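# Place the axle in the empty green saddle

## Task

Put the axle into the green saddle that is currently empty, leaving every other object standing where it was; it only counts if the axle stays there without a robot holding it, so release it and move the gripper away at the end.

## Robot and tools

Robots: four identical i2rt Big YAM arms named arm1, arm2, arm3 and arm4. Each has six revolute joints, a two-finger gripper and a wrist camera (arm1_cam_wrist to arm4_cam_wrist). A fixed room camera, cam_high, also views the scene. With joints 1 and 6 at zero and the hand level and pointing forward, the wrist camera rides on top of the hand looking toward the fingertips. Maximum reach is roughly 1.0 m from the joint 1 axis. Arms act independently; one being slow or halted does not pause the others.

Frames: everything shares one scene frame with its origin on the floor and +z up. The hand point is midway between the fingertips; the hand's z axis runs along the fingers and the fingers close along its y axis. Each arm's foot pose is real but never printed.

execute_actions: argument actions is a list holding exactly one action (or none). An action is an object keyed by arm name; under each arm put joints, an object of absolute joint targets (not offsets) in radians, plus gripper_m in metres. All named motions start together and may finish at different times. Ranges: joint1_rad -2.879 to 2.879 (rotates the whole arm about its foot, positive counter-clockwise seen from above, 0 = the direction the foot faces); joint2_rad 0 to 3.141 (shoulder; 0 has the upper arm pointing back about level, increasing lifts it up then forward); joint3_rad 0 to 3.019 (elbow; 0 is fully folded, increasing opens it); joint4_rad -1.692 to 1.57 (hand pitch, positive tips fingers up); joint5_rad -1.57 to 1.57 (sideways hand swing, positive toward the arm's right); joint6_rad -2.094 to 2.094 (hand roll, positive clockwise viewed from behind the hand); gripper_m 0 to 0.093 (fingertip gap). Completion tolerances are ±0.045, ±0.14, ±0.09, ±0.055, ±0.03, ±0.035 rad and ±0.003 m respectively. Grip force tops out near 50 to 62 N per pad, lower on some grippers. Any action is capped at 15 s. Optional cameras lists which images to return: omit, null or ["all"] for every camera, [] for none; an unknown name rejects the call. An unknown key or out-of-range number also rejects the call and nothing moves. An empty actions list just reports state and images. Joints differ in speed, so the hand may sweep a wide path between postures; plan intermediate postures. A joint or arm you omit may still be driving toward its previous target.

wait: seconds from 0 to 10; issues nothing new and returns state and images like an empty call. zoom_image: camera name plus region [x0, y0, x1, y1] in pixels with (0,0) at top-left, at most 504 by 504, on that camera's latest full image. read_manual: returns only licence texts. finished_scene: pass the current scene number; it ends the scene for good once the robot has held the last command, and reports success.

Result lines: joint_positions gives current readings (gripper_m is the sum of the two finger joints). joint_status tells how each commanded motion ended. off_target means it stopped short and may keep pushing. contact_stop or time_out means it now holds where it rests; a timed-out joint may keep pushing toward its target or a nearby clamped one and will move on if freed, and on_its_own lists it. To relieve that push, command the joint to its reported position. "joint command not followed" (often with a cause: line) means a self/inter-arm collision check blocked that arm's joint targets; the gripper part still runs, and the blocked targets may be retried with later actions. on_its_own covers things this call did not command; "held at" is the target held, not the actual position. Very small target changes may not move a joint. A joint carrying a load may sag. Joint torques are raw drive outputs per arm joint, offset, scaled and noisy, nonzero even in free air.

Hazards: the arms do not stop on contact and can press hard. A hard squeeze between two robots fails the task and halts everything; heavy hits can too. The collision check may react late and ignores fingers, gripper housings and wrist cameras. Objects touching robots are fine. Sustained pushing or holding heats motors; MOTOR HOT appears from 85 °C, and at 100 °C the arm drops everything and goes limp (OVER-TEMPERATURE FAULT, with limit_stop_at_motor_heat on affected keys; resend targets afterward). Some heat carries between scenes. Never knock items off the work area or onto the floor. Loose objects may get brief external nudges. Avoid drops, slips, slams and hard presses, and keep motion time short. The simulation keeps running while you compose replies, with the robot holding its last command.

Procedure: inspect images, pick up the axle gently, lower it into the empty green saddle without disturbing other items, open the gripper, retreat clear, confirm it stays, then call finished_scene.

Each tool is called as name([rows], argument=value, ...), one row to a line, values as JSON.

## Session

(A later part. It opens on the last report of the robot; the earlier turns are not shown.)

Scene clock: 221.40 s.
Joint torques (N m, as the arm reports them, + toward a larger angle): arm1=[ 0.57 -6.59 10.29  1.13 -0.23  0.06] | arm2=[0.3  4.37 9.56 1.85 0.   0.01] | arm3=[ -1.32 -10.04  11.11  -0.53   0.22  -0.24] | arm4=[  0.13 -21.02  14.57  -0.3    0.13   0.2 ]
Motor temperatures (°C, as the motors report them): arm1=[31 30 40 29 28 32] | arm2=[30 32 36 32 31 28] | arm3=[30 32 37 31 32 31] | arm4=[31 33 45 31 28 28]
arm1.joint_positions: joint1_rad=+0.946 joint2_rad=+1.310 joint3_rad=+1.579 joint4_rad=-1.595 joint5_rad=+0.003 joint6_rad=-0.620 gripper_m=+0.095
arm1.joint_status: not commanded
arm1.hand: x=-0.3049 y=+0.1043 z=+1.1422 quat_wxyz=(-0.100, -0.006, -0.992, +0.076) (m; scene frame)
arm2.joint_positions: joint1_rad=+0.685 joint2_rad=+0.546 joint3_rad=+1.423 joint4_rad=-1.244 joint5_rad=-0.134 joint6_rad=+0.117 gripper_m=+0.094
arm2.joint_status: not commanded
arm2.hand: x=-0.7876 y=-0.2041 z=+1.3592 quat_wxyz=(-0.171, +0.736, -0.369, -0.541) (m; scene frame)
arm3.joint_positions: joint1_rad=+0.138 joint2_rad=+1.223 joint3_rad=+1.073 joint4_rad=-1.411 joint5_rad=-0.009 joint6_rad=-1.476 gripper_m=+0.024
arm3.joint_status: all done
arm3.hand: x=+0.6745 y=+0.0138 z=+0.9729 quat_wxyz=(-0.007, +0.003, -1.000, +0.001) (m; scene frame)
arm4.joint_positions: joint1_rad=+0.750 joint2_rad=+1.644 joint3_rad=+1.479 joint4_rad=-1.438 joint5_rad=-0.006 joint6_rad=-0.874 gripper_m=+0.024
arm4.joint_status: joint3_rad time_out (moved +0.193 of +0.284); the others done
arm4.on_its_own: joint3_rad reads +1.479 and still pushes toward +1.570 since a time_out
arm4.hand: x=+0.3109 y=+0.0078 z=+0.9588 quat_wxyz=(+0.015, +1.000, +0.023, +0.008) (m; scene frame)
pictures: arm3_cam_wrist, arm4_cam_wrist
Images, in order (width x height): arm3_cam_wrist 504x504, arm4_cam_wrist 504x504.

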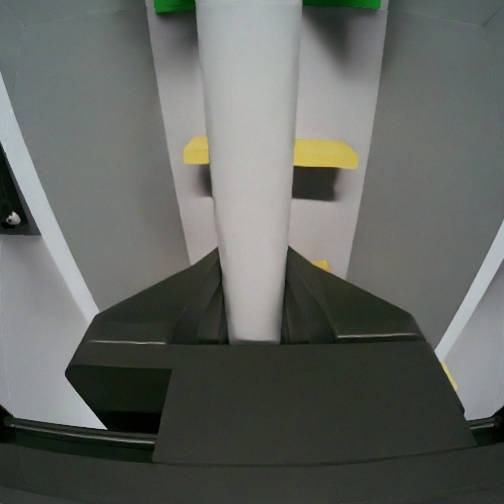

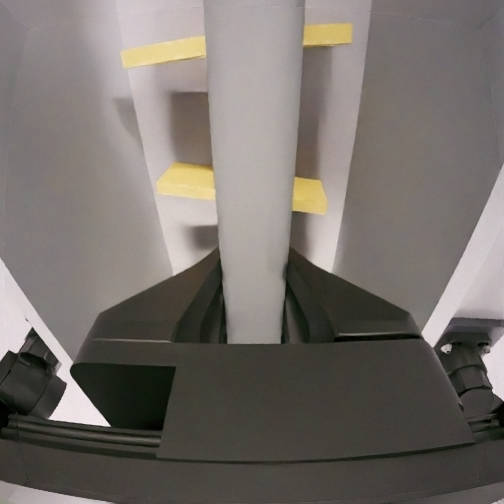

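execute_actions([
  {"arm3":{"joints":{"joint1_rad":-0.188,"joint2_rad":1.25,"joint3_rad":1.175,"joint4_rad":-1.415,"joint6_rad":-1.81}},"arm4":{"joints":{"joint1_rad":0.884,"joint2_rad":1.77,"joint3_rad":1.86,"joint4_rad":-1.535,"joint6_rad":-0.70}}},
], cameras=[])

execute_actions([
  {"arm3":{"joints":{"joint1_rad":-0.444,"joint2_rad":1.335,"joint3_rad":1.26,"joint4_rad":-1.405,"joint6_rad":-2.065}},"arm4":{"joints":{"joint1_rad":0.981,"joint2_rad":2.015,"joint3_rad":2.245,"joint4_rad":-1.67,"joint6_rad":-0.60}}},
])

Scene clock: 233.70 s.
Joint torques (N m, as the arm reports them, + toward a larger angle): arm1=[ 0.59 -6.59 10.28  1.13 -0.23  0.06] | arm2=[ 0.    4.13  9.63  1.74 -0.01  0.  ] | arm3=[-2.33 -9.88 15.01 -0.09 -0.22 -0.41] | arm4=[  0.16 -25.91  14.94  -0.39   0.41   0.28]
Motor temperatures (°C, as the motors report them): arm1=[31 30 41 29 28 32] | arm2=[30 32 36 32 31 28] | arm3=[30 32 37 31 32 31] | arm4=[31 34 48 31 28 28]
arm1.joint_positions: joint1_rad=+0.946 joint2_rad=+1.310 joint3_rad=+1.579 joint4_rad=-1.595 joint5_rad=+0.003 joint6_rad=-0.620 gripper_m=+0.095
arm1.joint_status: not commanded
arm1.hand: x=-0.3049 y=+0.1043 z=+1.1422 quat_wxyz=(-0.100, -0.006, -0.992, +0.076) (m; scene frame)
arm2.joint_positions: joint1_rad=+0.685 joint2_rad=+0.546 joint3_rad=+1.423 joint4_rad=-1.244 joint5_rad=-0.134 joint6_rad=+0.117 gripper_m=+0.094
arm2.joint_status: not commanded
arm2.hand: x=-0.7876 y=-0.2041 z=+1.3592 quat_wxyz=(-0.171, +0.736, -0.369, -0.541) (m; scene frame)
arm3.joint_positions: joint1_rad=-0.175 joint2_rad=+1.260 joint3_rad=+1.102 joint4_rad=-1.411 joint5_rad=+0.004 joint6_rad=-1.783 gripper_m=+0.024
arm3.joint_status: all done
arm3.hand: x=+0.5652 y=+0.0083 z=+0.9717 quat_wxyz=(+0.000, +0.001, -1.000, -0.003) (m; scene frame)
arm4.joint_positions: joint1_rad=+0.894 joint2_rad=+1.824 joint3_rad=+1.766 joint4_rad=-1.518 joint5_rad=-0.013 joint6_rad=-0.720 gripper_m=+0.024
arm4.joint_status: joint3_rad time_out (moved +0.287 of +0.381); the others done
arm4.on_its_own: joint3_rad reads +1.766 and still pushes toward +1.860 since a time_out
arm4.hand: x=+0.2027 y=+0.0041 z=+0.9766 quat_wxyz=(+0.007, +1.000, +0.018, -0.003) (m; scene frame)
pictures: none
No camera images: the call's "cameras" was empty. Leave "cameras" out to get every camera's image.

not run: a stop came earlier in this reply.

execute_actions([
  {"arm3":{"joints":{"joint1_rad":-0.448,"joint2_rad":1.345,"joint3_rad":1.262,"joint4_rad":-1.405,"joint6_rad":-2.07}},"arm4":{"joints":{"joint1_rad":0.981,"joint2_rad":2.015,"joint3_rad":2.245,"joint4_rad":-1.67,"joint6_rad":-0.60}},"arm1":{"joints":{"joint1_rad":0.914,"joint2_rad":1.755,"joint3_rad":1.98,"joint4_rad":-1.614,"joint6_rad":-0.657}}},
])

Scene clock: 244.57 s.
Joint torques (N m, as the arm reports them, + toward a larger angle): arm1=[ -0.06 -13.49  12.43   1.09  -0.23   0.05] | arm2=[ 0.2   4.19  9.56  1.83 -0.02  0.  ] | arm3=[ -1.94 -11.49  14.06   0.46  -0.16  -0.4 ] | arm4=[ -0.46 -30.58  15.24  -0.42   0.2    0.18]
Motor temperatures (°C, as the motors report them): arm1=[31 31 41 29 28 32] | arm2=[30 32 37 32 31 28] | arm3=[30 32 39 31 32 31] | arm4=[31 35 51 31 28 28]
arm1.joint_positions: joint1_rad=+0.918 joint2_rad=+1.775 joint3_rad=+1.933 joint4_rad=-1.614 joint5_rad=+0.003 joint6_rad=-0.647 gripper_m=+0.095
arm1.joint_status: all done
arm1.hand: x=-0.1911 y=+0.0008 z=+1.0698 quat_wxyz=(-0.047, -0.007, -0.998, +0.039) (m; scene frame)
arm2.joint_positions: joint1_rad=+0.685 joint2_rad=+0.546 joint3_rad=+1.423 joint4_rad=-1.244 joint5_rad=-0.134 joint6_rad=+0.117 gripper_m=+0.094
arm2.joint_status: not commanded
arm2.hand: x=-0.7876 y=-0.2041 z=+1.3592 quat_wxyz=(-0.171, +0.736, -0.369, -0.541) (m; scene frame)
arm3.joint_positions: joint1_rad=-0.439 joint2_rad=+1.362 joint3_rad=+1.199 joint4_rad=-1.411 joint5_rad=+0.003 joint6_rad=-2.044 gripper_m=+0.024
arm3.joint_status: all done
arm3.hand: x=+0.4620 y=+0.0059 z=+0.9725 quat_wxyz=(-0.001, -0.001, -1.000, -0.006) (m; scene frame)
arm4.joint_positions: joint1_rad=+1.000 joint2_rad=+2.076 joint3_rad=+2.147 joint4_rad=-1.652 joint5_rad=-0.007 joint6_rad=-0.612 gripper_m=+0.024
arm4.joint_status: joint3_rad time_out (moved +0.381 of +0.479); the others done
arm4.on_its_own: joint3_rad reads +2.147 and still pushes toward +2.245 since a time_out
arm4.hand: x=+0.1009 y=+0.0007 z=+0.9748 quat_wxyz=(+0.007, +1.000, +0.017, +0.002) (m; scene frame)
pictures: arm1_cam_wrist, arm2_cam_wrist, arm3_cam_wrist, arm4_cam_wrist, cam_high
Images, in order (width x height): arm1_cam_wrist 504x504, arm2_cam_wrist 504x504, arm3_cam_wrist 504x504, arm4_cam_wrist 504x504, cam_high 896x504.

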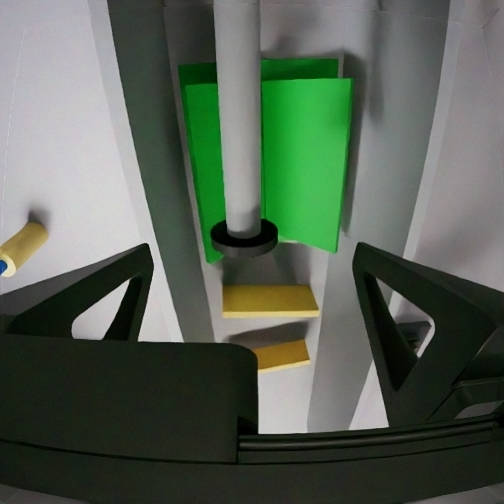

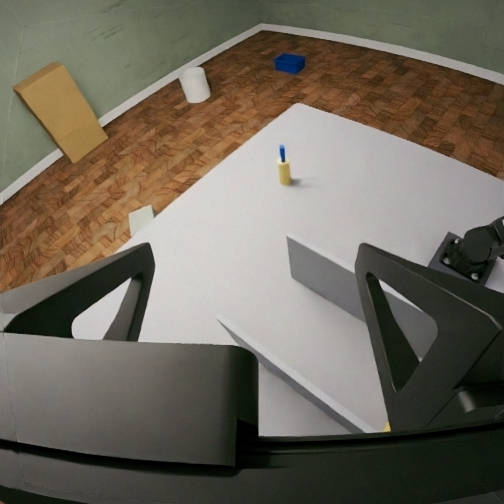

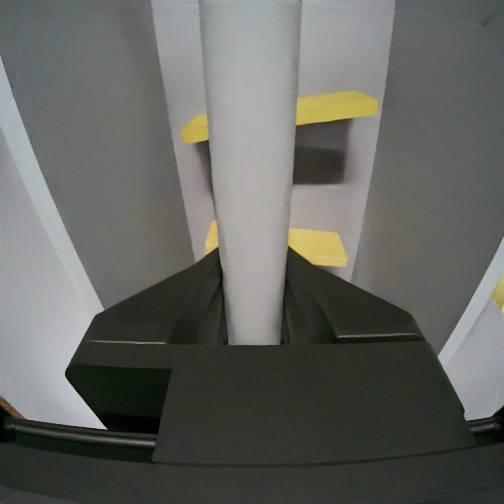

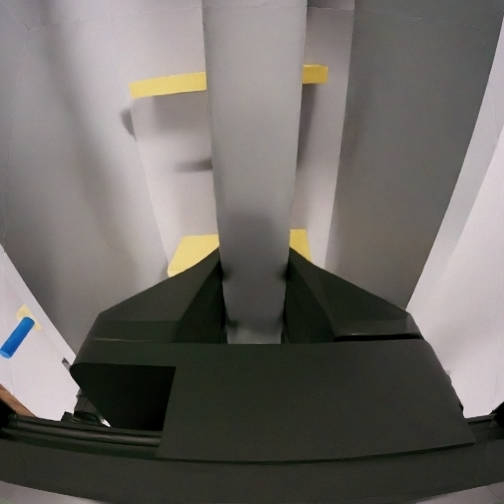

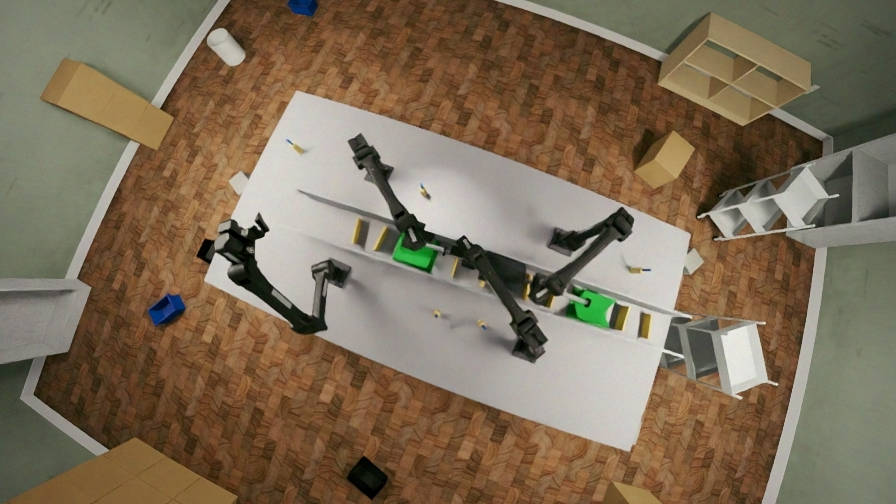

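execute_actions([
  {"arm1":{"joints":{"joint1_rad":0.945,"joint2_rad":1.87,"joint3_rad":1.87,"joint4_rad":-1.53,"joint6_rad":-0.63}}},
], cameras=["arm1_cam_wrist"])

Scene clock: 256.67 s.
Joint torques (N m, as the arm reports them, + toward a larger angle): arm1=[  0.6  -14.2    9.71   1.32  -0.23   0.21] | arm2=[-0.05  3.86  9.61  1.87  0.    0.  ] | arm3=[ -1.94 -10.6   14.02   0.3   -0.2   -0.35] | arm4=[ -0.48 -30.61  15.23  -0.43   0.21   0.19]
Motor temperatures (°C, as the motors report them): arm1=[31 32 42 29 28 32] | arm2=[30 32 37 32 31 28] | arm3=[30 31 39 31 32 31] | arm4=[31 37 52 31 28 28]
arm1.joint_positions: joint1_rad=+0.942 joint2_rad=+1.884 joint3_rad=+1.855 joint4_rad=-1.538 joint5_rad=+0.003 joint6_rad=-0.640 gripper_m=+0.095
arm1.joint_status: all done
arm1.hand: x=-0.1704 y=+0.0020 z=+0.9792 quat_wxyz=(-0.002, +0.002, -1.000, +0.005) (m; scene frame)
arm2.joint_positions: joint1_rad=+0.685 joint2_rad=+0.546 joint3_rad=+1.423 joint4_rad=-1.244 joint5_rad=-0.134 joint6_rad=+0.117 gripper_m=+0.094
arm2.joint_status: not commanded
arm2.hand: x=-0.7876 y=-0.2041 z=+1.3592 quat_wxyz=(-0.171, +0.736, -0.369, -0.541) (m; scene frame)
arm3.joint_positions: joint1_rad=-0.439 joint2_rad=+1.362 joint3_rad=+1.199 joint4_rad=-1.411 joint5_rad=+0.003 joint6_rad=-2.044 gripper_m=+0.024
arm3.joint_status: not commanded
arm3.hand: x=+0.4620 y=+0.0059 z=+0.9725 quat_wxyz=(-0.001, -0.001, -1.000, -0.006) (m; scene frame)
arm4.joint_positions: joint1_rad=+1.000 joint2_rad=+2.076 joint3_rad=+2.147 joint4_rad=-1.652 joint5_rad=-0.007 joint6_rad=-0.612 gripper_m=+0.024
arm4.joint_status: not commanded
arm4.on_its_own: joint3_rad reads +2.147 and still pushes toward +2.245 since a time_out
arm4.hand: x=+0.1009 y=+0.0007 z=+0.9748 quat_wxyz=(+0.007, +1.000, +0.017, +0.002) (m; scene frame)
pictures: arm1_cam_wrist
Images, in order (width x height): arm1_cam_wrist 504x504.

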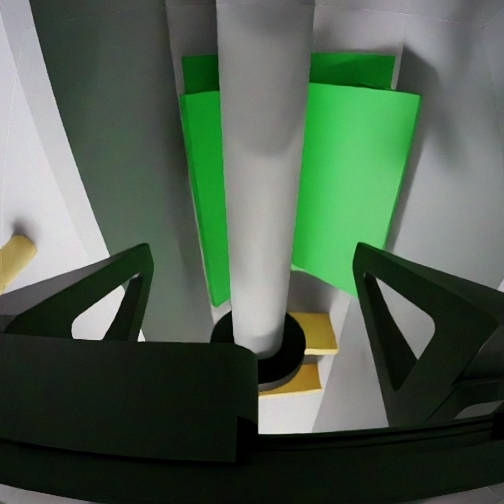

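execute_actions([
  {"arm1":{"joints":{"joint1_rad":0.93,"joint3_rad":1.84,"joint4_rad":-1.50,"gripper_m":0.05}}},
], cameras=[])

execute_actions([
  {"arm1":{"joints":{"gripper_m":0}}},
], cameras=[])

execute_actions([
  {"arm1":{"joints":{"joint2_rad":1.84,"joint3_rad":1.89}},"arm3":{"joints":{"joint2_rad":1.33,"joint3_rad":1.28}},"arm4":{"joints":{"joint2_rad":2.045,"joint3_rad":2.19}}},
], cameras=["arm1_cam_wrist"])

Scene clock: 264.20 s.
Joint torques (N m, as the arm reports them, + toward a larger angle): arm1=[ -0.43 -14.13   8.66   1.36  -0.23   0.21] | arm2=[ 0.04  3.94  9.59  1.83 -0.01 -0.02] | arm3=[ -1.99 -11.57  14.13   0.47  -0.17  -0.34] | arm4=[ -0.53 -30.55  15.22  -0.41   0.2    0.19]
Motor temperatures (°C, as the motors report them): arm1=[31 32 42 29 28 32] | arm2=[30 32 37 32 31 28] | arm3=[30 31 40 31 32 31] | arm4=[31 37 53 31 28 28]
arm1.joint_positions: joint1_rad=+0.939 joint2_rad=+1.884 joint3_rad=+1.837 joint4_rad=-1.509 joint5_rad=+0.003 joint6_rad=-0.640 gripper_m=+0.050
arm1.joint_status: all done
arm1.hand: x=-0.1694 y=-0.0009 z=+0.9724 quat_wxyz=(-0.007, +0.000, -1.000, +0.008) (m; scene frame)
arm2.joint_positions: joint1_rad=+0.685 joint2_rad=+0.546 joint3_rad=+1.423 joint4_rad=-1.244 joint5_rad=-0.134 joint6_rad=+0.117 gripper_m=+0.094
arm2.joint_status: not commanded
arm2.hand: x=-0.7876 y=-0.2041 z=+1.3592 quat_wxyz=(-0.171, +0.736, -0.369, -0.541) (m; scene frame)
arm3.joint_positions: joint1_rad=-0.439 joint2_rad=+1.362 joint3_rad=+1.199 joint4_rad=-1.411 joint5_rad=+0.003 joint6_rad=-2.044 gripper_m=+0.024
arm3.joint_status: not commanded
arm3.hand: x=+0.4620 y=+0.0059 z=+0.9725 quat_wxyz=(-0.001, -0.001, -1.000, -0.006) (m; scene frame)
arm4.joint_positions: joint1_rad=+1.000 joint2_rad=+2.076 joint3_rad=+2.147 joint4_rad=-1.652 joint5_rad=-0.007 joint6_rad=-0.612 gripper_m=+0.024
arm4.joint_status: not commanded
arm4.on_its_own: joint3_rad reads +2.147 and still pushes toward +2.245 since a time_out
arm4.hand: x=+0.1009 y=+0.0007 z=+0.9748 quat_wxyz=(+0.007, +1.000, +0.017, +0.002) (m; scene frame)
pictures: none
No camera images: the call's "cameras" was empty. Leave "cameras" out to get every camera's image.

Scene clock: 264.80 s.
Joint torques (N m, as the arm reports them, + toward a larger angle): arm1=[ -0.45 -14.28   8.68   1.35  -0.23   0.21] | arm2=[0.22 3.97 9.51 1.78 0.   0.  ] | arm3=[ -1.47 -11.13  14.11   0.44  -0.24  -0.38] | arm4=[ -0.48 -30.56  15.22  -0.44   0.21   0.18]
Motor temperatures (°C, as the motors report them): arm1=[31 32 42 29 28 32] | arm2=[30 32 37 32 31 28] | arm3=[30 31 40 31 32 31] | arm4=[31 37 53 31 28 28]
arm1.joint_positions: joint1_rad=+0.939 joint2_rad=+1.884 joint3_rad=+1.837 joint4_rad=-1.509 joint5_rad=+0.003 joint6_rad=-0.639 gripper_m=+0.024
arm1.joint_status: gripper_m off_target (ended at +0.024, target +0.000)
arm1.hand: x=-0.1694 y=-0.0010 z=+0.9724 quat_wxyz=(-0.007, +0.000, -1.000, +0.009) (m; scene frame)
arm2.joint_positions: joint1_rad=+0.685 joint2_rad=+0.546 joint3_rad=+1.423 joint4_rad=-1.244 joint5_rad=-0.134 joint6_rad=+0.117 gripper_m=+0.094
arm2.joint_status: not commanded
arm2.hand: x=-0.7876 y=-0.2041 z=+1.3592 quat_wxyz=(-0.171, +0.736, -0.369, -0.541) (m; scene frame)
arm3.joint_positions: joint1_rad=-0.439 joint2_rad=+1.362 joint3_rad=+1.199 joint4_rad=-1.411 joint5_rad=+0.003 joint6_rad=-2.044 gripper_m=+0.024
arm3.joint_status: not commanded
arm3.hand: x=+0.4620 y=+0.0059 z=+0.9725 quat_wxyz=(-0.001, -0.001, -1.000, -0.006) (m; scene frame)
arm4.joint_positions: joint1_rad=+1.000 joint2_rad=+2.076 joint3_rad=+2.147 joint4_rad=-1.653 joint5_rad=-0.007 joint6_rad=-0.612 gripper_m=+0.024
arm4.joint_status: not commanded
arm4.on_its_own: joint3_rad reads +2.147 and still pushes toward +2.245 since a time_out
arm4.hand: x=+0.1010 y=+0.0007 z=+0.9748 quat_wxyz=(+0.007, +1.000, +0.017, +0.002) (m; scene frame)
pictures: none
No camera images: the call's "cameras" was empty. Leave "cameras" out to get every camera's image.

Scene clock: 265.37 s.
Joint torques (N m, as the arm reports them, + toward a larger angle): arm1=[ -0.46 -15.78  12.87   1.29  -0.21   0.21] | arm2=[-0.2   4.11  9.6   1.89 -0.01  0.  ] | arm3=[ -0.92 -11.71  15.29   0.28  -0.18  -0.37] | arm4=[ -0.51 -27.76  11.33  -0.43   0.21   0.19]
Motor temperatures (°C, as the motors report them): arm1=[31 32 42 29 28 32] | arm2=[30 32 37 32 31 28] | arm3=[30 32 40 31 32 31] | arm4=[31 37 53 31 28 28]
arm1.joint_positions: joint1_rad=+0.939 joint2_rad=+1.880 joint3_rad=+1.837 joint4_rad=-1.508 joint5_rad=+0.003 joint6_rad=-0.639 gripper_m=+0.024
arm1.joint_status: all done
arm1.hand: x=-0.1693 y=-0.0010 z=+0.9750 quat_wxyz=(-0.009, +0.000, -1.000, +0.010) (m; scene frame)
arm2.joint_positions: joint1_rad=+0.685 joint2_rad=+0.546 joint3_rad=+1.423 joint4_rad=-1.244 joint5_rad=-0.134 joint6_rad=+0.117 gripper_m=+0.094
arm2.joint_status: not commanded
arm2.hand: x=-0.7876 y=-0.2041 z=+1.3592 quat_wxyz=(-0.171, +0.736, -0.369, -0.541) (m; scene frame)
arm3.joint_positions: joint1_rad=-0.439 joint2_rad=+1.362 joint3_rad=+1.199 joint4_rad=-1.411 joint5_rad=+0.003 joint6_rad=-2.044 gripper_m=+0.024
arm3.joint_status: all done
arm3.hand: x=+0.4620 y=+0.0059 z=+0.9725 quat_wxyz=(-0.001, -0.001, -1.000, -0.006) (m; scene frame)
arm4.joint_positions: joint1_rad=+1.000 joint2_rad=+2.076 joint3_rad=+2.147 joint4_rad=-1.653 joint5_rad=-0.007 joint6_rad=-0.612 gripper_m=+0.024
arm4.joint_status: all done
arm4.hand: x=+0.1010 y=+0.0007 z=+0.9748 quat_wxyz=(+0.007, +1.000, +0.017, +0.002) (m; scene frame)
pictures: arm1_cam_wrist
Images, in order (width x height): arm1_cam_wrist 504x504.

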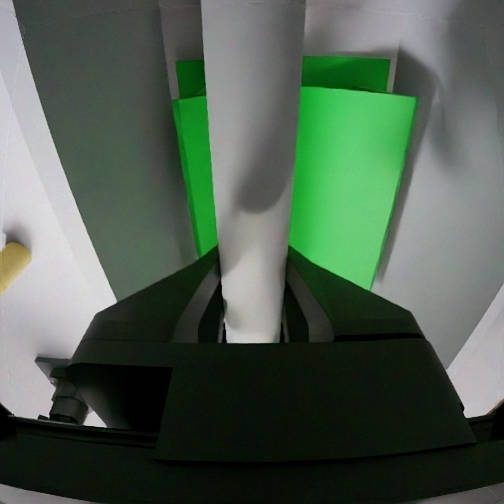

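execute_actions([
  {"arm4":{"joints":{"gripper_m":0.07}}},
], cameras=[])

execute_actions([
  {"arm4":{"joints":{"joint2_rad":1.86,"joint4_rad":-1.69}}},
], cameras=[])

execute_actions([
  {"arm4":{"joints":{"joint2_rad":0.75,"joint3_rad":1.17}}},
], cameras=[])

execute_actions([
  {"arm4":{"joints":{"joint1_rad":-0.255,"joint6_rad":-1.87}}},
], cameras=[])

execute_actions([
  {"arm4":{"joints":{"joint2_rad":1.19,"joint3_rad":1.33,"joint4_rad":-1.56}}},
], cameras=["arm4_cam_wrist","cam_high"])

Scene clock: 279.07 s.
Joint torques (N m, as the arm reports them, + toward a larger angle): arm1=[ -0.41 -16.24  12.78   1.27  -0.23   0.21] | arm2=[ 0.01  3.93  9.6   1.81  0.   -0.01] | arm3=[ -1.66 -12.34  15.64   0.42  -0.23  -0.41] | arm4=[ -0.19 -24.23  11.38  -0.16   0.03   0.18]
Motor temperatures (°C, as the motors report them): arm1=[31 33 44 29 28 32] | arm2=[30 32 37 32 31 28] | arm3=[30 32 41 31 32 31] | arm4=[31 38 50 31 28 28]
arm1.joint_positions: joint1_rad=+0.938 joint2_rad=+1.880 joint3_rad=+1.837 joint4_rad=-1.508 joint5_rad=+0.003 joint6_rad=-0.639 gripper_m=+0.024
arm1.joint_status: not commanded
arm1.hand: x=-0.1695 y=-0.0012 z=+0.9750 quat_wxyz=(-0.009, +0.000, -1.000, +0.010) (m; scene frame)
arm2.joint_positions: joint1_rad=+0.685 joint2_rad=+0.546 joint3_rad=+1.423 joint4_rad=-1.244 joint5_rad=-0.134 joint6_rad=+0.117 gripper_m=+0.094
arm2.joint_status: not commanded
arm2.hand: x=-0.7876 y=-0.2041 z=+1.3592 quat_wxyz=(-0.171, +0.736, -0.369, -0.541) (m; scene frame)
arm3.joint_positions: joint1_rad=-0.439 joint2_rad=+1.362 joint3_rad=+1.199 joint4_rad=-1.411 joint5_rad=+0.005 joint6_rad=-2.044 gripper_m=+0.024
arm3.joint_status: not commanded
arm3.hand: x=+0.4617 y=+0.0061 z=+0.9725 quat_wxyz=(+0.000, -0.001, -1.000, -0.006) (m; scene frame)
arm4.joint_positions: joint1_rad=+0.997 joint2_rad=+2.041 joint3_rad=+2.147 joint4_rad=-1.658 joint5_rad=-0.003 joint6_rad=-0.612 gripper_m=+0.070
arm4.joint_status: all done
arm4.hand: x=+0.1063 y=+0.0006 z=+0.9965 quat_wxyz=(-0.003, +1.000, +0.016, -0.009) (m; scene frame)
pictures: none
No camera images: the call's "cameras" was empty. Leave "cameras" out to get every camera's image.

Scene clock: 280.43 s.
Joint torques (N m, as the arm reports them, + toward a larger angle): arm1=[ -0.42 -15.61  12.81   1.28  -0.23   0.21] | arm2=[-0.05  3.78  9.64  1.85  0.    0.  ] | arm3=[ -1.87 -12.07  15.51   0.45  -0.23  -0.4 ] | arm4=[ -0.34 -20.01  10.03   0.2    0.02   0.19]
Motor temperatures (°C, as the motors report them): arm1=[31 33 44 29 28 32] | arm2=[30 32 37 32 31 28] | arm3=[30 32 41 31 32 31] | arm4=[31 37 49 31 28 28]
arm1.joint_positions: joint1_rad=+0.938 joint2_rad=+1.880 joint3_rad=+1.837 joint4_rad=-1.508 joint5_rad=+0.003 joint6_rad=-0.639 gripper_m=+0.024
arm1.joint_status: not commanded
arm1.hand: x=-0.1695 y=-0.0012 z=+0.9750 quat_wxyz=(-0.009, +0.000, -1.000, +0.010) (m; scene frame)
arm2.joint_positions: joint1_rad=+0.685 joint2_rad=+0.546 joint3_rad=+1.423 joint4_rad=-1.244 joint5_rad=-0.134 joint6_rad=+0.117 gripper_m=+0.094
arm2.joint_status: not commanded
arm2.hand: x=-0.7876 y=-0.2041 z=+1.3592 quat_wxyz=(-0.171, +0.736, -0.369, -0.541) (m; scene frame)
arm3.joint_positions: joint1_rad=-0.439 joint2_rad=+1.362 joint3_rad=+1.199 joint4_rad=-1.411 joint5_rad=+0.005 joint6_rad=-2.044 gripper_m=+0.024
arm3.joint_status: not commanded
arm3.hand: x=+0.4617 y=+0.0061 z=+0.9725 quat_wxyz=(+0.000, -0.001, -1.000, -0.006) (m; scene frame)
arm4.joint_positions: joint1_rad=+0.997 joint2_rad=+1.844 joint3_rad=+2.166 joint4_rad=-1.677 joint5_rad=-0.002 joint6_rad=-0.612 gripper_m=+0.070
arm4.joint_status: all done
joint sent to its limit — the command would take arm4.joint4_rad past its lower limit, so that joint was sent only as far as its limit.
arm4.hand: x=+0.1350 y=-0.0178 z=+1.1218 quat_wxyz=(-0.058, +0.994, +0.016, -0.090) (m; scene frame)
pictures: none
No camera images: the call's "cameras" was empty. Leave "cameras" out to get every camera's image.

Scene clock: 281.93 s.
Joint torques (N m, as the arm reports them, + toward a larger angle): arm1=[ -0.45 -15.98  12.82   1.29  -0.23   0.21] | arm2=[ 0.1   4.    9.56  1.88  0.   -0.01] | arm3=[ -1.75 -12.36  15.59   0.35  -0.2   -0.38] | arm4=[-0.19 -2.06  7.46  0.61  0.02  0.19]
Motor temperatures (°C, as the motors report them): arm1=[31 33 44 29 28 32] | arm2=[30 32 37 32 31 28] | arm3=[30 32 41 31 32 32] | arm4=[31 37 49 31 28 28]
arm1.joint_positions: joint1_rad=+0.938 joint2_rad=+1.880 joint3_rad=+1.837 joint4_rad=-1.508 joint5_rad=+0.003 joint6_rad=-0.639 gripper_m=+0.024
arm1.joint_status: not commanded
arm1.hand: x=-0.1695 y=-0.0012 z=+0.9750 quat_wxyz=(-0.009, +0.000, -1.000, +0.010) (m; scene frame)
arm2.joint_positions: joint1_rad=+0.685 joint2_rad=+0.546 joint3_rad=+1.423 joint4_rad=-1.244 joint5_rad=-0.134 joint6_rad=+0.117 gripper_m=+0.094
arm2.joint_status: not commanded
arm2.hand: x=-0.7876 y=-0.2041 z=+1.3592 quat_wxyz=(-0.171, +0.736, -0.369, -0.541) (m; scene frame)
arm3.joint_positions: joint1_rad=-0.439 joint2_rad=+1.362 joint3_rad=+1.199 joint4_rad=-1.411 joint5_rad=+0.005 joint6_rad=-2.044 gripper_m=+0.024
arm3.joint_status: not commanded
arm3.hand: x=+0.4617 y=+0.0061 z=+0.9725 quat_wxyz=(+0.000, -0.001, -1.000, -0.006) (m; scene frame)
arm4.joint_positions: joint1_rad=+0.997 joint2_rad=+0.756 joint3_rad=+1.181 joint4_rad=-1.684 joint5_rad=-0.002 joint6_rad=-0.610 gripper_m=+0.070
arm4.joint_status: all done
arm4.hand: x=+0.4595 y=-0.2306 z=+1.1278 quat_wxyz=(-0.085, +0.988, +0.015, -0.130) (m; scene frame)
pictures: none
No camera images: the call's "cameras" was empty. Leave "cameras" out to get every camera's image.

Scene clock: 283.97 s.
Joint torques (N m, as the arm reports them, + toward a larger angle): arm1=[ -0.41 -16.    12.81   1.29  -0.23   0.21] | arm2=[ 0.27  4.01  9.6   1.82 -0.02  0.  ] | arm3=[ -2.01 -11.5   15.48   0.39  -0.21  -0.39] | arm4=[ 0.06 -2.02  7.38  0.53 -0.11 -0.05]
Motor temperatures (°C, as the motors report them): arm1=[31 34 44 29 28 32] | arm2=[30 32 37 32 31 28] | arm3=[30 32 42 31 32 32] | arm4=[31 37 48 31 28 28]
arm1.joint_positions: joint1_rad=+0.938 joint2_rad=+1.880 joint3_rad=+1.837 joint4_rad=-1.508 joint5_rad=+0.003 joint6_rad=-0.639 gripper_m=+0.024
arm1.joint_status: not commanded
arm1.hand: x=-0.1695 y=-0.0012 z=+0.9750 quat_wxyz=(-0.009, +0.000, -1.000, +0.010) (m; scene frame)
arm2.joint_positions: joint1_rad=+0.685 joint2_rad=+0.546 joint3_rad=+1.423 joint4_rad=-1.244 joint5_rad=-0.134 joint6_rad=+0.117 gripper_m=+0.094
arm2.joint_status: not commanded
arm2.hand: x=-0.7876 y=-0.2041 z=+1.3592 quat_wxyz=(-0.171, +0.736, -0.369, -0.541) (m; scene frame)
arm3.joint_positions: joint1_rad=-0.439 joint2_rad=+1.362 joint3_rad=+1.199 joint4_rad=-1.411 joint5_rad=+0.005 joint6_rad=-2.044 gripper_m=+0.024
arm3.joint_status: not commanded
arm3.hand: x=+0.4617 y=+0.0061 z=+0.9725 quat_wxyz=(+0.000, -0.001, -1.000, -0.006) (m; scene frame)
arm4.joint_positions: joint1_rad=-0.243 joint2_rad=+0.756 joint3_rad=+1.181 joint4_rad=-1.684 joint5_rad=+0.000 joint6_rad=-1.857 gripper_m=+0.070
arm4.joint_status: all done
arm4.hand: x=+0.6941 y=-0.1397 z=+1.1274 quat_wxyz=(-0.149, +0.988, +0.018, +0.041) (m; scene frame)
pictures: none
No camera images: the call's "cameras" was empty. Leave "cameras" out to get every camera's image.

Scene clock: 285.33 s.
Joint torques (N m, as the arm reports them, + toward a larger angle): arm1=[ -0.39 -15.99  12.82   1.29  -0.23   0.21] | arm2=[0.51 4.09 9.59 1.8  0.   0.  ] | arm3=[ -1.5  -12.38  15.61   0.51  -0.25  -0.39] | arm4=[ 0.03 -9.56 10.36  0.61 -0.12 -0.08]
Motor temperatures (°C, as the motors report them): arm1=[31 34 44 29 28 32] | arm2=[30 32 37 32 31 28] | arm3=[30 32 42 31 32 32] | arm4=[31 37 48 31 28 28]
arm1.joint_positions: joint1_rad=+0.938 joint2_rad=+1.880 joint3_rad=+1.837 joint4_rad=-1.508 joint5_rad=+0.003 joint6_rad=-0.639 gripper_m=+0.024
arm1.joint_status: not commanded
arm1.hand: x=-0.1695 y=-0.0012 z=+0.9750 quat_wxyz=(-0.009, +0.000, -1.000, +0.010) (m; scene frame)
arm2.joint_positions: joint1_rad=+0.685 joint2_rad=+0.546 joint3_rad=+1.423 joint4_rad=-1.244 joint5_rad=-0.134 joint6_rad=+0.117 gripper_m=+0.094
arm2.joint_status: not commanded
arm2.hand: x=-0.7876 y=-0.2041 z=+1.3592 quat_wxyz=(-0.171, +0.736, -0.369, -0.541) (m; scene frame)
arm3.joint_positions: joint1_rad=-0.439 joint2_rad=+1.362 joint3_rad=+1.199 joint4_rad=-1.411 joint5_rad=+0.005 joint6_rad=-2.044 gripper_m=+0.024
arm3.joint_status: not commanded
arm3.hand: x=+0.4617 y=+0.0061 z=+0.9725 quat_wxyz=(+0.000, -0.001, -1.000, -0.006) (m; scene frame)
arm4.joint_positions: joint1_rad=-0.243 joint2_rad=+1.192 joint3_rad=+1.302 joint4_rad=-1.568 joint5_rad=+0.000 joint6_rad=-1.859 gripper_m=+0.070
arm4.joint_status: all done
arm4.hand: x=+0.7276 y=-0.0082 z=+1.0693 quat_wxyz=(-0.054, +0.998, +0.019, +0.015) (m; scene frame)
pictures: arm4_cam_wrist, cam_high
Images, in order (width x height): arm4_cam_wrist 504x504, cam_high 896x504.

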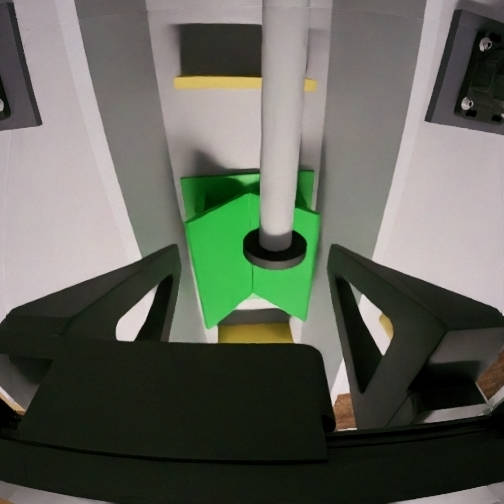

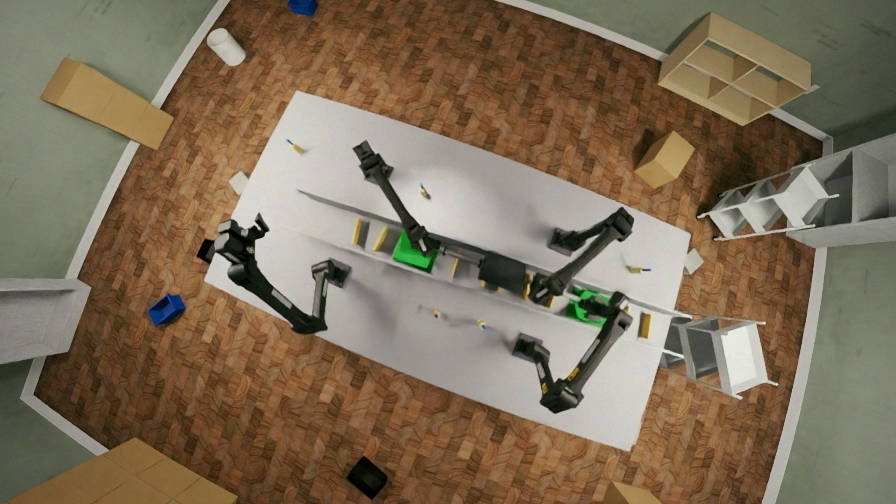

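execute_actions([
  {"arm4":{"joints":{"joint2_rad":1.342,"joint3_rad":1.185,"joint4_rad":-1.405,"gripper_m":0.093}}},
], cameras=["arm4_cam_wrist"])

Scene clock: 293.87 s.
Joint torques (N m, as the arm reports them, + toward a larger angle): arm1=[ -0.4  -16.02  12.82   1.28  -0.23   0.21] | arm2=[ 0.19  4.01  9.6   1.83 -0.01 -0.01] | arm3=[ -1.63 -13.03  15.58   0.34  -0.24  -0.35] | arm4=[  0.06 -11.95   8.25   0.48  -0.12  -0.09]
Motor temperatures (°C, as the motors report them): arm1=[31 34 45 29 28 32] | arm2=[30 32 37 32 31 28] | arm3=[30 32 42 31 32 32] | arm4=[31 35 47 31 28 28]
arm1.joint_positions: joint1_rad=+0.938 joint2_rad=+1.880 joint3_rad=+1.837 joint4_rad=-1.508 joint5_rad=+0.003 joint6_rad=-0.639 gripper_m=+0.024
arm1.joint_status: not commanded
arm1.hand: x=-0.1695 y=-0.0012 z=+0.9750 quat_wxyz=(-0.009, +0.000, -1.000, +0.010) (m; scene frame)
arm2.joint_positions: joint1_rad=+0.685 joint2_rad=+0.546 joint3_rad=+1.423 joint4_rad=-1.244 joint5_rad=-0.134 joint6_rad=+0.117 gripper_m=+0.094
arm2.joint_status: not commanded
arm2.hand: x=-0.7876 y=-0.2041 z=+1.3592 quat_wxyz=(-0.171, +0.736, -0.369, -0.541) (m; scene frame)
arm3.joint_positions: joint1_rad=-0.439 joint2_rad=+1.362 joint3_rad=+1.199 joint4_rad=-1.411 joint5_rad=+0.005 joint6_rad=-2.044 gripper_m=+0.024
arm3.joint_status: not commanded
arm3.hand: x=+0.4617 y=+0.0061 z=+0.9725 quat_wxyz=(+0.000, -0.001, -1.000, -0.006) (m; scene frame)
arm4.joint_positions: joint1_rad=-0.243 joint2_rad=+1.343 joint3_rad=+1.183 joint4_rad=-1.416 joint5_rad=+0.000 joint6_rad=-1.859 gripper_m=+0.093
arm4.joint_status: all done
arm4.hand: x=+0.7340 y=+0.0170 z=+0.9719 quat_wxyz=(+0.004, +1.000, +0.019, -0.001) (m; scene frame)
pictures: arm4_cam_wrist
Images, in order (width x height): arm4_cam_wrist 504x504.

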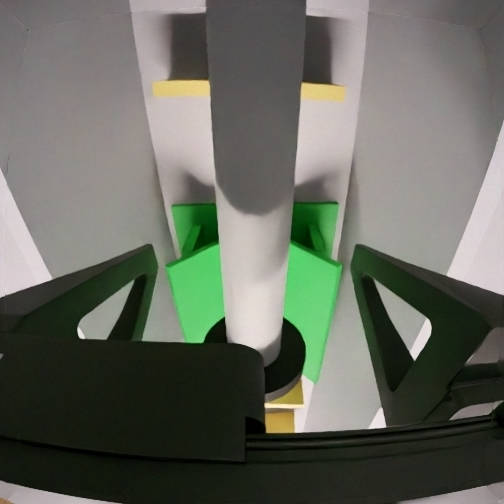

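execute_actions([
  {"arm4":{"joints":{"gripper_m":0}}},
], cameras=[])

execute_actions([
  {"arm4":{"joints":{"joint2_rad":1.31,"joint3_rad":1.255}},"arm1":{"joints":{"joint2_rad":1.825,"joint3_rad":1.905}},"arm3":{"joints":{"joint2_rad":1.355,"joint3_rad":1.23}}},
], cameras=[])

execute_actions([
  {"arm3":{"joints":{"gripper_m":0.07}}},
], cameras=[])

execute_actions([
  {"arm3":{"joints":{"joint2_rad":1.2,"joint3_rad":1.42,"joint4_rad":-1.62}}},
], cameras=[])

execute_actions([
  {"arm3":{"joints":{"joint2_rad":0.5,"joint3_rad":1.2}}},
], cameras=["arm4_cam_wrist","arm1_cam_wrist"])

Scene clock: 317.67 s.
Joint torques (N m, as the arm reports them, + toward a larger angle): arm1=[ -0.4  -15.99  12.82   1.29  -0.22   0.21] | arm2=[ 0.24  4.1   9.64  1.75  0.   -0.01] | arm3=[ -1.59 -12.66  15.58   0.25  -0.22  -0.31] | arm4=[  0.   -11.94   8.26   0.45  -0.12  -0.08]
Motor temperatures (°C, as the motors report them): arm1=[31 35 46 29 28 32] | arm2=[30 32 37 32 31 28] | arm3=[30 32 43 31 32 32] | arm4=[31 34 44 31 28 28]
arm1.joint_positions: joint1_rad=+0.938 joint2_rad=+1.880 joint3_rad=+1.837 joint4_rad=-1.508 joint5_rad=+0.003 joint6_rad=-0.639 gripper_m=+0.024
arm1.joint_status: not commanded
arm1.hand: x=-0.1694 y=-0.0011 z=+0.9750 quat_wxyz=(-0.009, +0.000, -1.000, +0.010) (m; scene frame)
arm2.joint_positions: joint1_rad=+0.685 joint2_rad=+0.546 joint3_rad=+1.423 joint4_rad=-1.244 joint5_rad=-0.134 joint6_rad=+0.117 gripper_m=+0.094
arm2.joint_status: not commanded
arm2.hand: x=-0.7876 y=-0.2041 z=+1.3592 quat_wxyz=(-0.171, +0.736, -0.369, -0.541) (m; scene frame)
arm3.joint_positions: joint1_rad=-0.439 joint2_rad=+1.362 joint3_rad=+1.199 joint4_rad=-1.411 joint5_rad=+0.005 joint6_rad=-2.044 gripper_m=+0.024
arm3.joint_status: not commanded
arm3.hand: x=+0.4617 y=+0.0061 z=+0.9725 quat_wxyz=(+0.000, -0.001, -1.000, -0.006) (m; scene frame)
arm4.joint_positions: joint1_rad=-0.243 joint2_rad=+1.343 joint3_rad=+1.183 joint4_rad=-1.415 joint5_rad=+0.000 joint6_rad=-1.860 gripper_m=+0.023
arm4.joint_status: gripper_m off_target (ended at +0.023, target +0.000)
arm4.hand: x=+0.7340 y=+0.0172 z=+0.9719 quat_wxyz=(+0.003, +1.000, +0.020, -0.001) (m; scene frame)
pictures: none
No camera images: the call's "cameras" was empty. Leave "cameras" out to get every camera's image.

Scene clock: 318.27 s.
Joint torques (N m, as the arm reports them, + toward a larger angle): arm1=[ -0.41 -17.44  14.06   1.28  -0.22   0.21] | arm2=[0.27 4.11 9.6  1.81 0.01 0.  ] | arm3=[-1.59 -9.35 11.44  0.29 -0.26 -0.4 ] | arm4=[  0.06 -13.98  13.24   0.45  -0.12  -0.08]
Motor temperatures (°C, as the motors report them): arm1=[31 35 46 29 28 32] | arm2=[30 32 37 32 31 28] | arm3=[30 32 43 31 32 32] | arm4=[31 34 45 31 28 28]
arm1.joint_positions: joint1_rad=+0.938 joint2_rad=+1.880 joint3_rad=+1.837 joint4_rad=-1.508 joint5_rad=+0.003 joint6_rad=-0.639 gripper_m=+0.024
arm1.joint_status: all done
arm1.hand: x=-0.1696 y=-0.0013 z=+0.9750 quat_wxyz=(-0.009, -0.001, -1.000, +0.010) (m; scene frame)
arm2.joint_positions: joint1_rad=+0.685 joint2_rad=+0.546 joint3_rad=+1.423 joint4_rad=-1.244 joint5_rad=-0.134 joint6_rad=+0.117 gripper_m=+0.094
arm2.joint_status: not commanded
arm2.hand: x=-0.7876 y=-0.2041 z=+1.3592 quat_wxyz=(-0.171, +0.736, -0.369, -0.541) (m; scene frame)
arm3.joint_positions: joint1_rad=-0.439 joint2_rad=+1.362 joint3_rad=+1.199 joint4_rad=-1.411 joint5_rad=+0.005 joint6_rad=-2.044 gripper_m=+0.024
arm3.joint_status: all done
arm3.hand: x=+0.4617 y=+0.0060 z=+0.9724 quat_wxyz=(+0.000, -0.001, -1.000, -0.007) (m; scene frame)
arm4.joint_positions: joint1_rad=-0.243 joint2_rad=+1.336 joint3_rad=+1.183 joint4_rad=-1.414 joint5_rad=+0.000 joint6_rad=-1.860 gripper_m=+0.023
arm4.joint_status: all done
arm4.hand: x=+0.7339 y=+0.0168 z=+0.9743 quat_wxyz=(+0.000, +1.000, +0.020, +0.000) (m; scene frame)
pictures: none
No camera images: the call's "cameras" was empty. Leave "cameras" out to get every camera's image.

Scene clock: 318.97 s.
Joint torques (N m, as the arm reports them, + toward a larger angle): arm1=[ -0.39 -16.81  14.05   1.31  -0.23   0.21] | arm2=[ 0.04  4.13  9.62  1.81 -0.02  0.  ] | arm3=[ -2.01 -10.68  11.25   0.47  -0.16  -0.23] | arm4=[  0.04 -14.08  13.22   0.44  -0.11  -0.08]
Motor temperatures (°C, as the motors report them): arm1=[31 35 46 29 28 32] | arm2=[30 32 37 32 31 28] | arm3=[30 32 43 31 32 32] | arm4=[31 34 45 31 28 28]
arm1.joint_positions: joint1_rad=+0.938 joint2_rad=+1.880 joint3_rad=+1.837 joint4_rad=-1.508 joint5_rad=+0.003 joint6_rad=-0.639 gripper_m=+0.024
arm1.joint_status: not commanded
arm1.hand: x=-0.1696 y=-0.0013 z=+0.9750 quat_wxyz=(-0.009, -0.001, -1.000, +0.010) (m; scene frame)
arm2.joint_positions: joint1_rad=+0.685 joint2_rad=+0.546 joint3_rad=+1.423 joint4_rad=-1.244 joint5_rad=-0.134 joint6_rad=+0.117 gripper_m=+0.094
arm2.joint_status: not commanded
arm2.hand: x=-0.7876 y=-0.2041 z=+1.3592 quat_wxyz=(-0.171, +0.736, -0.369, -0.541) (m; scene frame)
arm3.joint_positions: joint1_rad=-0.439 joint2_rad=+1.362 joint3_rad=+1.199 joint4_rad=-1.411 joint5_rad=+0.003 joint6_rad=-2.061 gripper_m=+0.070
arm3.joint_status: all done
arm3.hand: x=+0.4620 y=+0.0059 z=+0.9724 quat_wxyz=(-0.001, +0.007, -1.000, -0.006) (m; scene frame)
arm4.joint_positions: joint1_rad=-0.243 joint2_rad=+1.336 joint3_rad=+1.183 joint4_rad=-1.414 joint5_rad=+0.000 joint6_rad=-1.860 gripper_m=+0.023
arm4.joint_status: not commanded
arm4.hand: x=+0.7339 y=+0.0168 z=+0.9743 quat_wxyz=(+0.000, +1.000, +0.020, +0.000) (m; scene frame)
pictures: none
No camera images: the call's "cameras" was empty. Leave "cameras" out to get every camera's image.

Scene clock: 320.13 s.
Joint torques (N m, as the arm reports them, + toward a larger angle): arm1=[ -0.42 -17.12  14.06   1.28  -0.22   0.21] | arm2=[ 0.09  4.08  9.61  1.83  0.   -0.01] | arm3=[-1.24 -6.87 10.92 -0.42 -0.19 -0.16] | arm4=[  0.   -14.05  13.24   0.42  -0.11  -0.07]
Motor temperatures (°C, as the motors report them): arm1=[31 35 46 29 28 32] | arm2=[30 32 37 32 31 28] | arm3=[30 32 43 31 32 32] | arm4=[31 34 45 31 28 28]
arm1.joint_positions: joint1_rad=+0.938 joint2_rad=+1.880 joint3_rad=+1.837 joint4_rad=-1.508 joint5_rad=+0.003 joint6_rad=-0.639 gripper_m=+0.024
arm1.joint_status: not commanded
arm1.hand: x=-0.1696 y=-0.0013 z=+0.9750 quat_wxyz=(-0.009, -0.001, -1.000, +0.010) (m; scene frame)
arm2.joint_positions: joint1_rad=+0.685 joint2_rad=+0.546 joint3_rad=+1.423 joint4_rad=-1.244 joint5_rad=-0.134 joint6_rad=+0.117 gripper_m=+0.094
arm2.joint_status: not commanded
arm2.hand: x=-0.7876 y=-0.2041 z=+1.3592 quat_wxyz=(-0.171, +0.736, -0.369, -0.541) (m; scene frame)
arm3.joint_positions: joint1_rad=-0.439 joint2_rad=+1.191 joint3_rad=+1.395 joint4_rad=-1.605 joint5_rad=+0.003 joint6_rad=-2.061 gripper_m=+0.070
arm3.joint_status: all done
arm3.hand: x=+0.4733 y=+0.0279 z=+1.1082 quat_wxyz=(+0.039, +0.008, -0.997, +0.071) (m; scene frame)
arm4.joint_positions: joint1_rad=-0.243 joint2_rad=+1.336 joint3_rad=+1.183 joint4_rad=-1.414 joint5_rad=+0.000 joint6_rad=-1.860 gripper_m=+0.023
arm4.joint_status: not commanded
arm4.hand: x=+0.7339 y=+0.0168 z=+0.9743 quat_wxyz=(+0.000, +1.000, +0.020, +0.000) (m; scene frame)
pictures: none
No camera images: the call's "cameras" was empty. Leave "cameras" out to get every camera's image.

Scene clock: 321.47 s.
Joint torques (N m, as the arm reports them, + toward a larger angle): arm1=[ -0.41 -17.11  14.06   1.28  -0.22   0.21] | arm2=[ 0.02  4.    9.65  1.77 -0.01  0.01] | arm3=[-1.71  3.32  8.91  0.63 -0.2  -0.1 ] | arm4=[  0.04 -14.1   13.22   0.44  -0.12  -0.08]
Motor temperatures (°C, as the motors report them): arm1=[31 35 47 29 28 32] | arm2=[30 32 37 32 31 28] | arm3=[30 32 42 31 32 32] | arm4=[31 34 46 31 28 28]
arm1.joint_positions: joint1_rad=+0.938 joint2_rad=+1.880 joint3_rad=+1.837 joint4_rad=-1.508 joint5_rad=+0.003 joint6_rad=-0.639 gripper_m=+0.024
arm1.joint_status: not commanded
arm1.hand: x=-0.1696 y=-0.0013 z=+0.9750 quat_wxyz=(-0.009, -0.001, -1.000, +0.010) (m; scene frame)
arm2.joint_positions: joint1_rad=+0.685 joint2_rad=+0.546 joint3_rad=+1.423 joint4_rad=-1.244 joint5_rad=-0.134 joint6_rad=+0.117 gripper_m=+0.094
arm2.joint_status: not commanded
arm2.hand: x=-0.7876 y=-0.2041 z=+1.3592 quat_wxyz=(-0.171, +0.736, -0.369, -0.541) (m; scene frame)
arm3.joint_positions: joint1_rad=-0.439 joint2_rad=+0.492 joint3_rad=+1.189 joint4_rad=-1.608 joint5_rad=+0.003 joint6_rad=-2.062 gripper_m=+0.070
arm3.joint_status: all done
arm3.hand: x=+0.5628 y=+0.2018 z=+1.1875 quat_wxyz=(+0.150, +0.007, -0.947, +0.283) (m; scene frame)
arm4.joint_positions: joint1_rad=-0.243 joint2_rad=+1.336 joint3_rad=+1.183 joint4_rad=-1.414 joint5_rad=+0.000 joint6_rad=-1.860 gripper_m=+0.023
arm4.joint_status: not commanded
arm4.hand: x=+0.7339 y=+0.0168 z=+0.9743 quat_wxyz=(+0.000, +1.000, +0.020, +0.000) (m; scene frame)
pictures: arm1_cam_wrist, arm4_cam_wrist
Images, in order (width x height): arm1_cam_wrist 504x504, arm4_cam_wrist 504x504.

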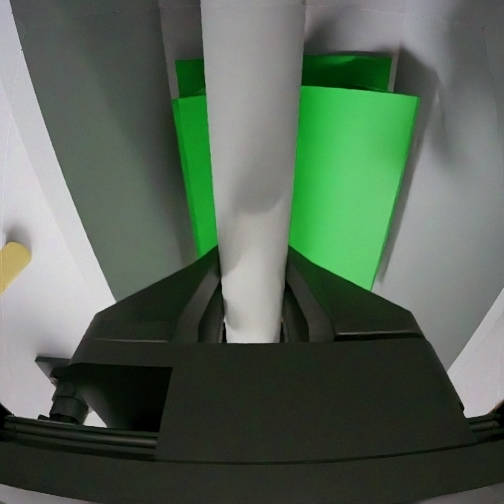

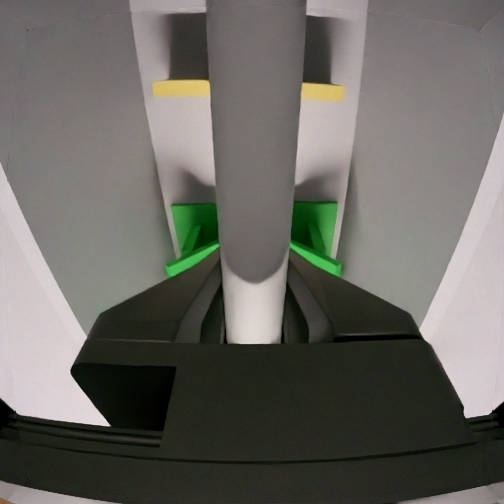

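execute_actions([
  {"arm2":{"joints":{"joint1_rad":1.6}},"arm1":{"joints":{"joint1_rad":0.745,"joint2_rad":1.66,"joint3_rad":1.625,"joint4_rad":-1.465,"joint6_rad":-0.86}},"arm4":{"joints":{"joint1_rad":0.075,"joint2_rad":1.255,"joint3_rad":1.17,"joint4_rad":-1.42,"joint6_rad":-1.525}}},
], cameras=[])

execute_actions([
  {"arm1":{"joints":{"joint1_rad":0.52,"joint2_rad":1.50,"joint3_rad":1.42,"joint4_rad":-1.43,"joint6_rad":-1.085}},"arm4":{"joints":{"joint1_rad":0.403,"joint2_rad":1.322,"joint3_rad":1.28,"joint4_rad":-1.415,"joint6_rad":-1.19}}},
], cameras=["arm4_cam_wrist","arm1_cam_wrist"])

Scene clock: 328.27 s.
Joint torques (N m, as the arm reports them, + toward a larger angle): arm1=[  0.41 -14.38  10.47   0.6    0.22   0.22] | arm2=[ 0.63  3.95  9.68  1.86 -0.01  0.02] | arm3=[-2.47  3.44  8.68  0.59 -0.2  -0.13] | arm4=[ -0.23 -13.47   9.14   0.12  -0.18   0.44]
Motor temperatures (°C, as the motors report them): arm1=[31 35 47 29 28 32] | arm2=[30 32 37 32 31 28] | arm3=[30 31 41 31 32 31] | arm4=[31 34 47 31 28 28]
arm1.joint_positions: joint1_rad=+0.743 joint2_rad=+1.708 joint3_rad=+1.599 joint4_rad=-1.461 joint5_rad=-0.008 joint6_rad=-0.870 gripper_m=+0.024
arm1.joint_status: all done
arm1.hand: x=-0.2904 y=-0.0344 z=+0.9750 quat_wxyz=(-0.005, +0.017, -1.000, +0.000) (m; scene frame)
arm2.joint_positions: joint1_rad=+1.593 joint2_rad=+0.546 joint3_rad=+1.423 joint4_rad=-1.244 joint5_rad=-0.134 joint6_rad=+0.117 gripper_m=+0.094
arm2.joint_status: all done
arm2.hand: x=-0.8495 y=-0.3750 z=+1.3579 quat_wxyz=(+0.085, +0.825, -0.010, -0.559) (m; scene frame)
arm3.joint_positions: joint1_rad=-0.439 joint2_rad=+0.492 joint3_rad=+1.189 joint4_rad=-1.608 joint5_rad=+0.003 joint6_rad=-2.062 gripper_m=+0.070
arm3.joint_status: not commanded
arm3.hand: x=+0.5628 y=+0.2018 z=+1.1875 quat_wxyz=(+0.150, +0.007, -0.947, +0.283) (m; scene frame)
arm4.joint_positions: joint1_rad=+0.090 joint2_rad=+1.283 joint3_rad=+1.157 joint4_rad=-1.418 joint5_rad=+0.001 joint6_rad=-1.558 gripper_m=+0.023
arm4.joint_status: all done
arm4.hand: x=+0.6104 y=+0.0145 z=+0.9834 quat_wxyz=(-0.013, +0.999, +0.035, +0.000) (m; scene frame)
pictures: none
No camera images: the call's "cameras" was empty. Leave "cameras" out to get every camera's image.

Scene clock: 330.57 s.
Joint torques (N m, as the arm reports them, + toward a larger angle): arm1=[  0.22 -11.86  10.42   0.27   0.07   0.23] | arm2=[ 0.87  3.97  9.68  1.86  0.   -0.01] | arm3=[-0.67  3.84  9.    0.64 -0.16 -0.11] | arm4=[ -0.68 -14.2   13.76  -0.08   0.09   0.49]
Motor temperatures (°C, as the motors report them): arm1=[31 35 47 29 28 32] | arm2=[30 32 37 32 31 28] | arm3=[30 31 41 31 32 31] | arm4=[31 34 48 31 28 28]
arm1.joint_positions: joint1_rad=+0.521 joint2_rad=+1.544 joint3_rad=+1.394 joint4_rad=-1.419 joint5_rad=-0.005 joint6_rad=-1.097 gripper_m=+0.024
arm1.joint_status: all done
arm1.hand: x=-0.4156 y=-0.0475 z=+0.9739 quat_wxyz=(-0.004, +0.020, -1.000, +0.003) (m; scene frame)
arm2.joint_positions: joint1_rad=+1.593 joint2_rad=+0.546 joint3_rad=+1.423 joint4_rad=-1.244 joint5_rad=-0.134 joint6_rad=+0.117 gripper_m=+0.094
arm2.joint_status: not commanded
arm2.hand: x=-0.8495 y=-0.3750 z=+1.3579 quat_wxyz=(+0.085, +0.825, -0.010, -0.559) (m; scene frame)
arm3.joint_positions: joint1_rad=-0.439 joint2_rad=+0.492 joint3_rad=+1.189 joint4_rad=-1.608 joint5_rad=+0.003 joint6_rad=-2.062 gripper_m=+0.070
arm3.joint_status: not commanded
arm3.hand: x=+0.5628 y=+0.2018 z=+1.1875 quat_wxyz=(+0.150, +0.007, -0.947, +0.283) (m; scene frame)
arm4.joint_positions: joint1_rad=+0.424 joint2_rad=+1.346 joint3_rad=+1.202 joint4_rad=-1.406 joint5_rad=-0.005 joint6_rad=-1.227 gripper_m=+0.023
arm4.joint_status: joint6_rad time_out (moved +0.330 of +0.368); the others done
arm4.on_its_own: joint6_rad reads -1.227 and still pushes toward -1.190 since a time_out
arm4.hand: x=+0.4832 y=+0.0037 z=+0.9781 quat_wxyz=(-0.007, +0.999, +0.037, -0.006) (m; scene frame)
pictures: arm1_cam_wrist, arm4_cam_wrist
Images, in order (width x height): arm1_cam_wrist 504x504, arm4_cam_wrist 504x504.

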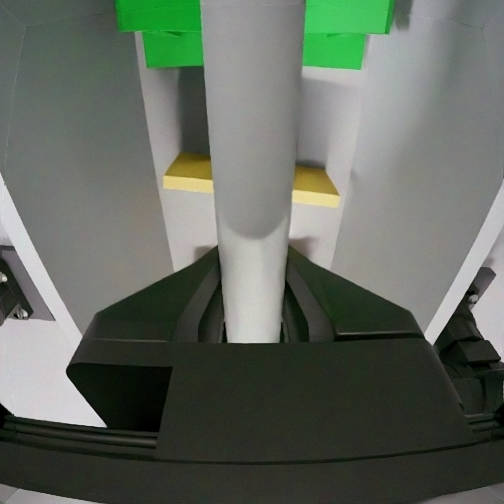

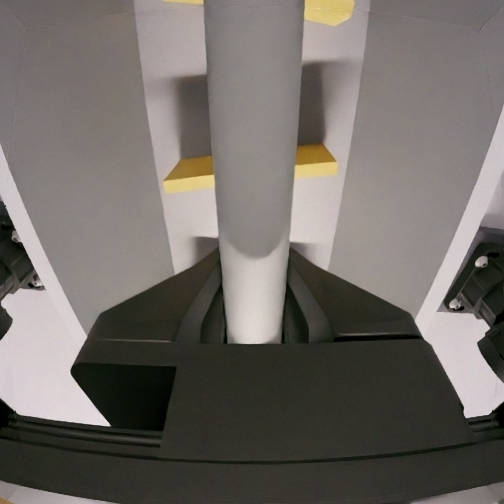

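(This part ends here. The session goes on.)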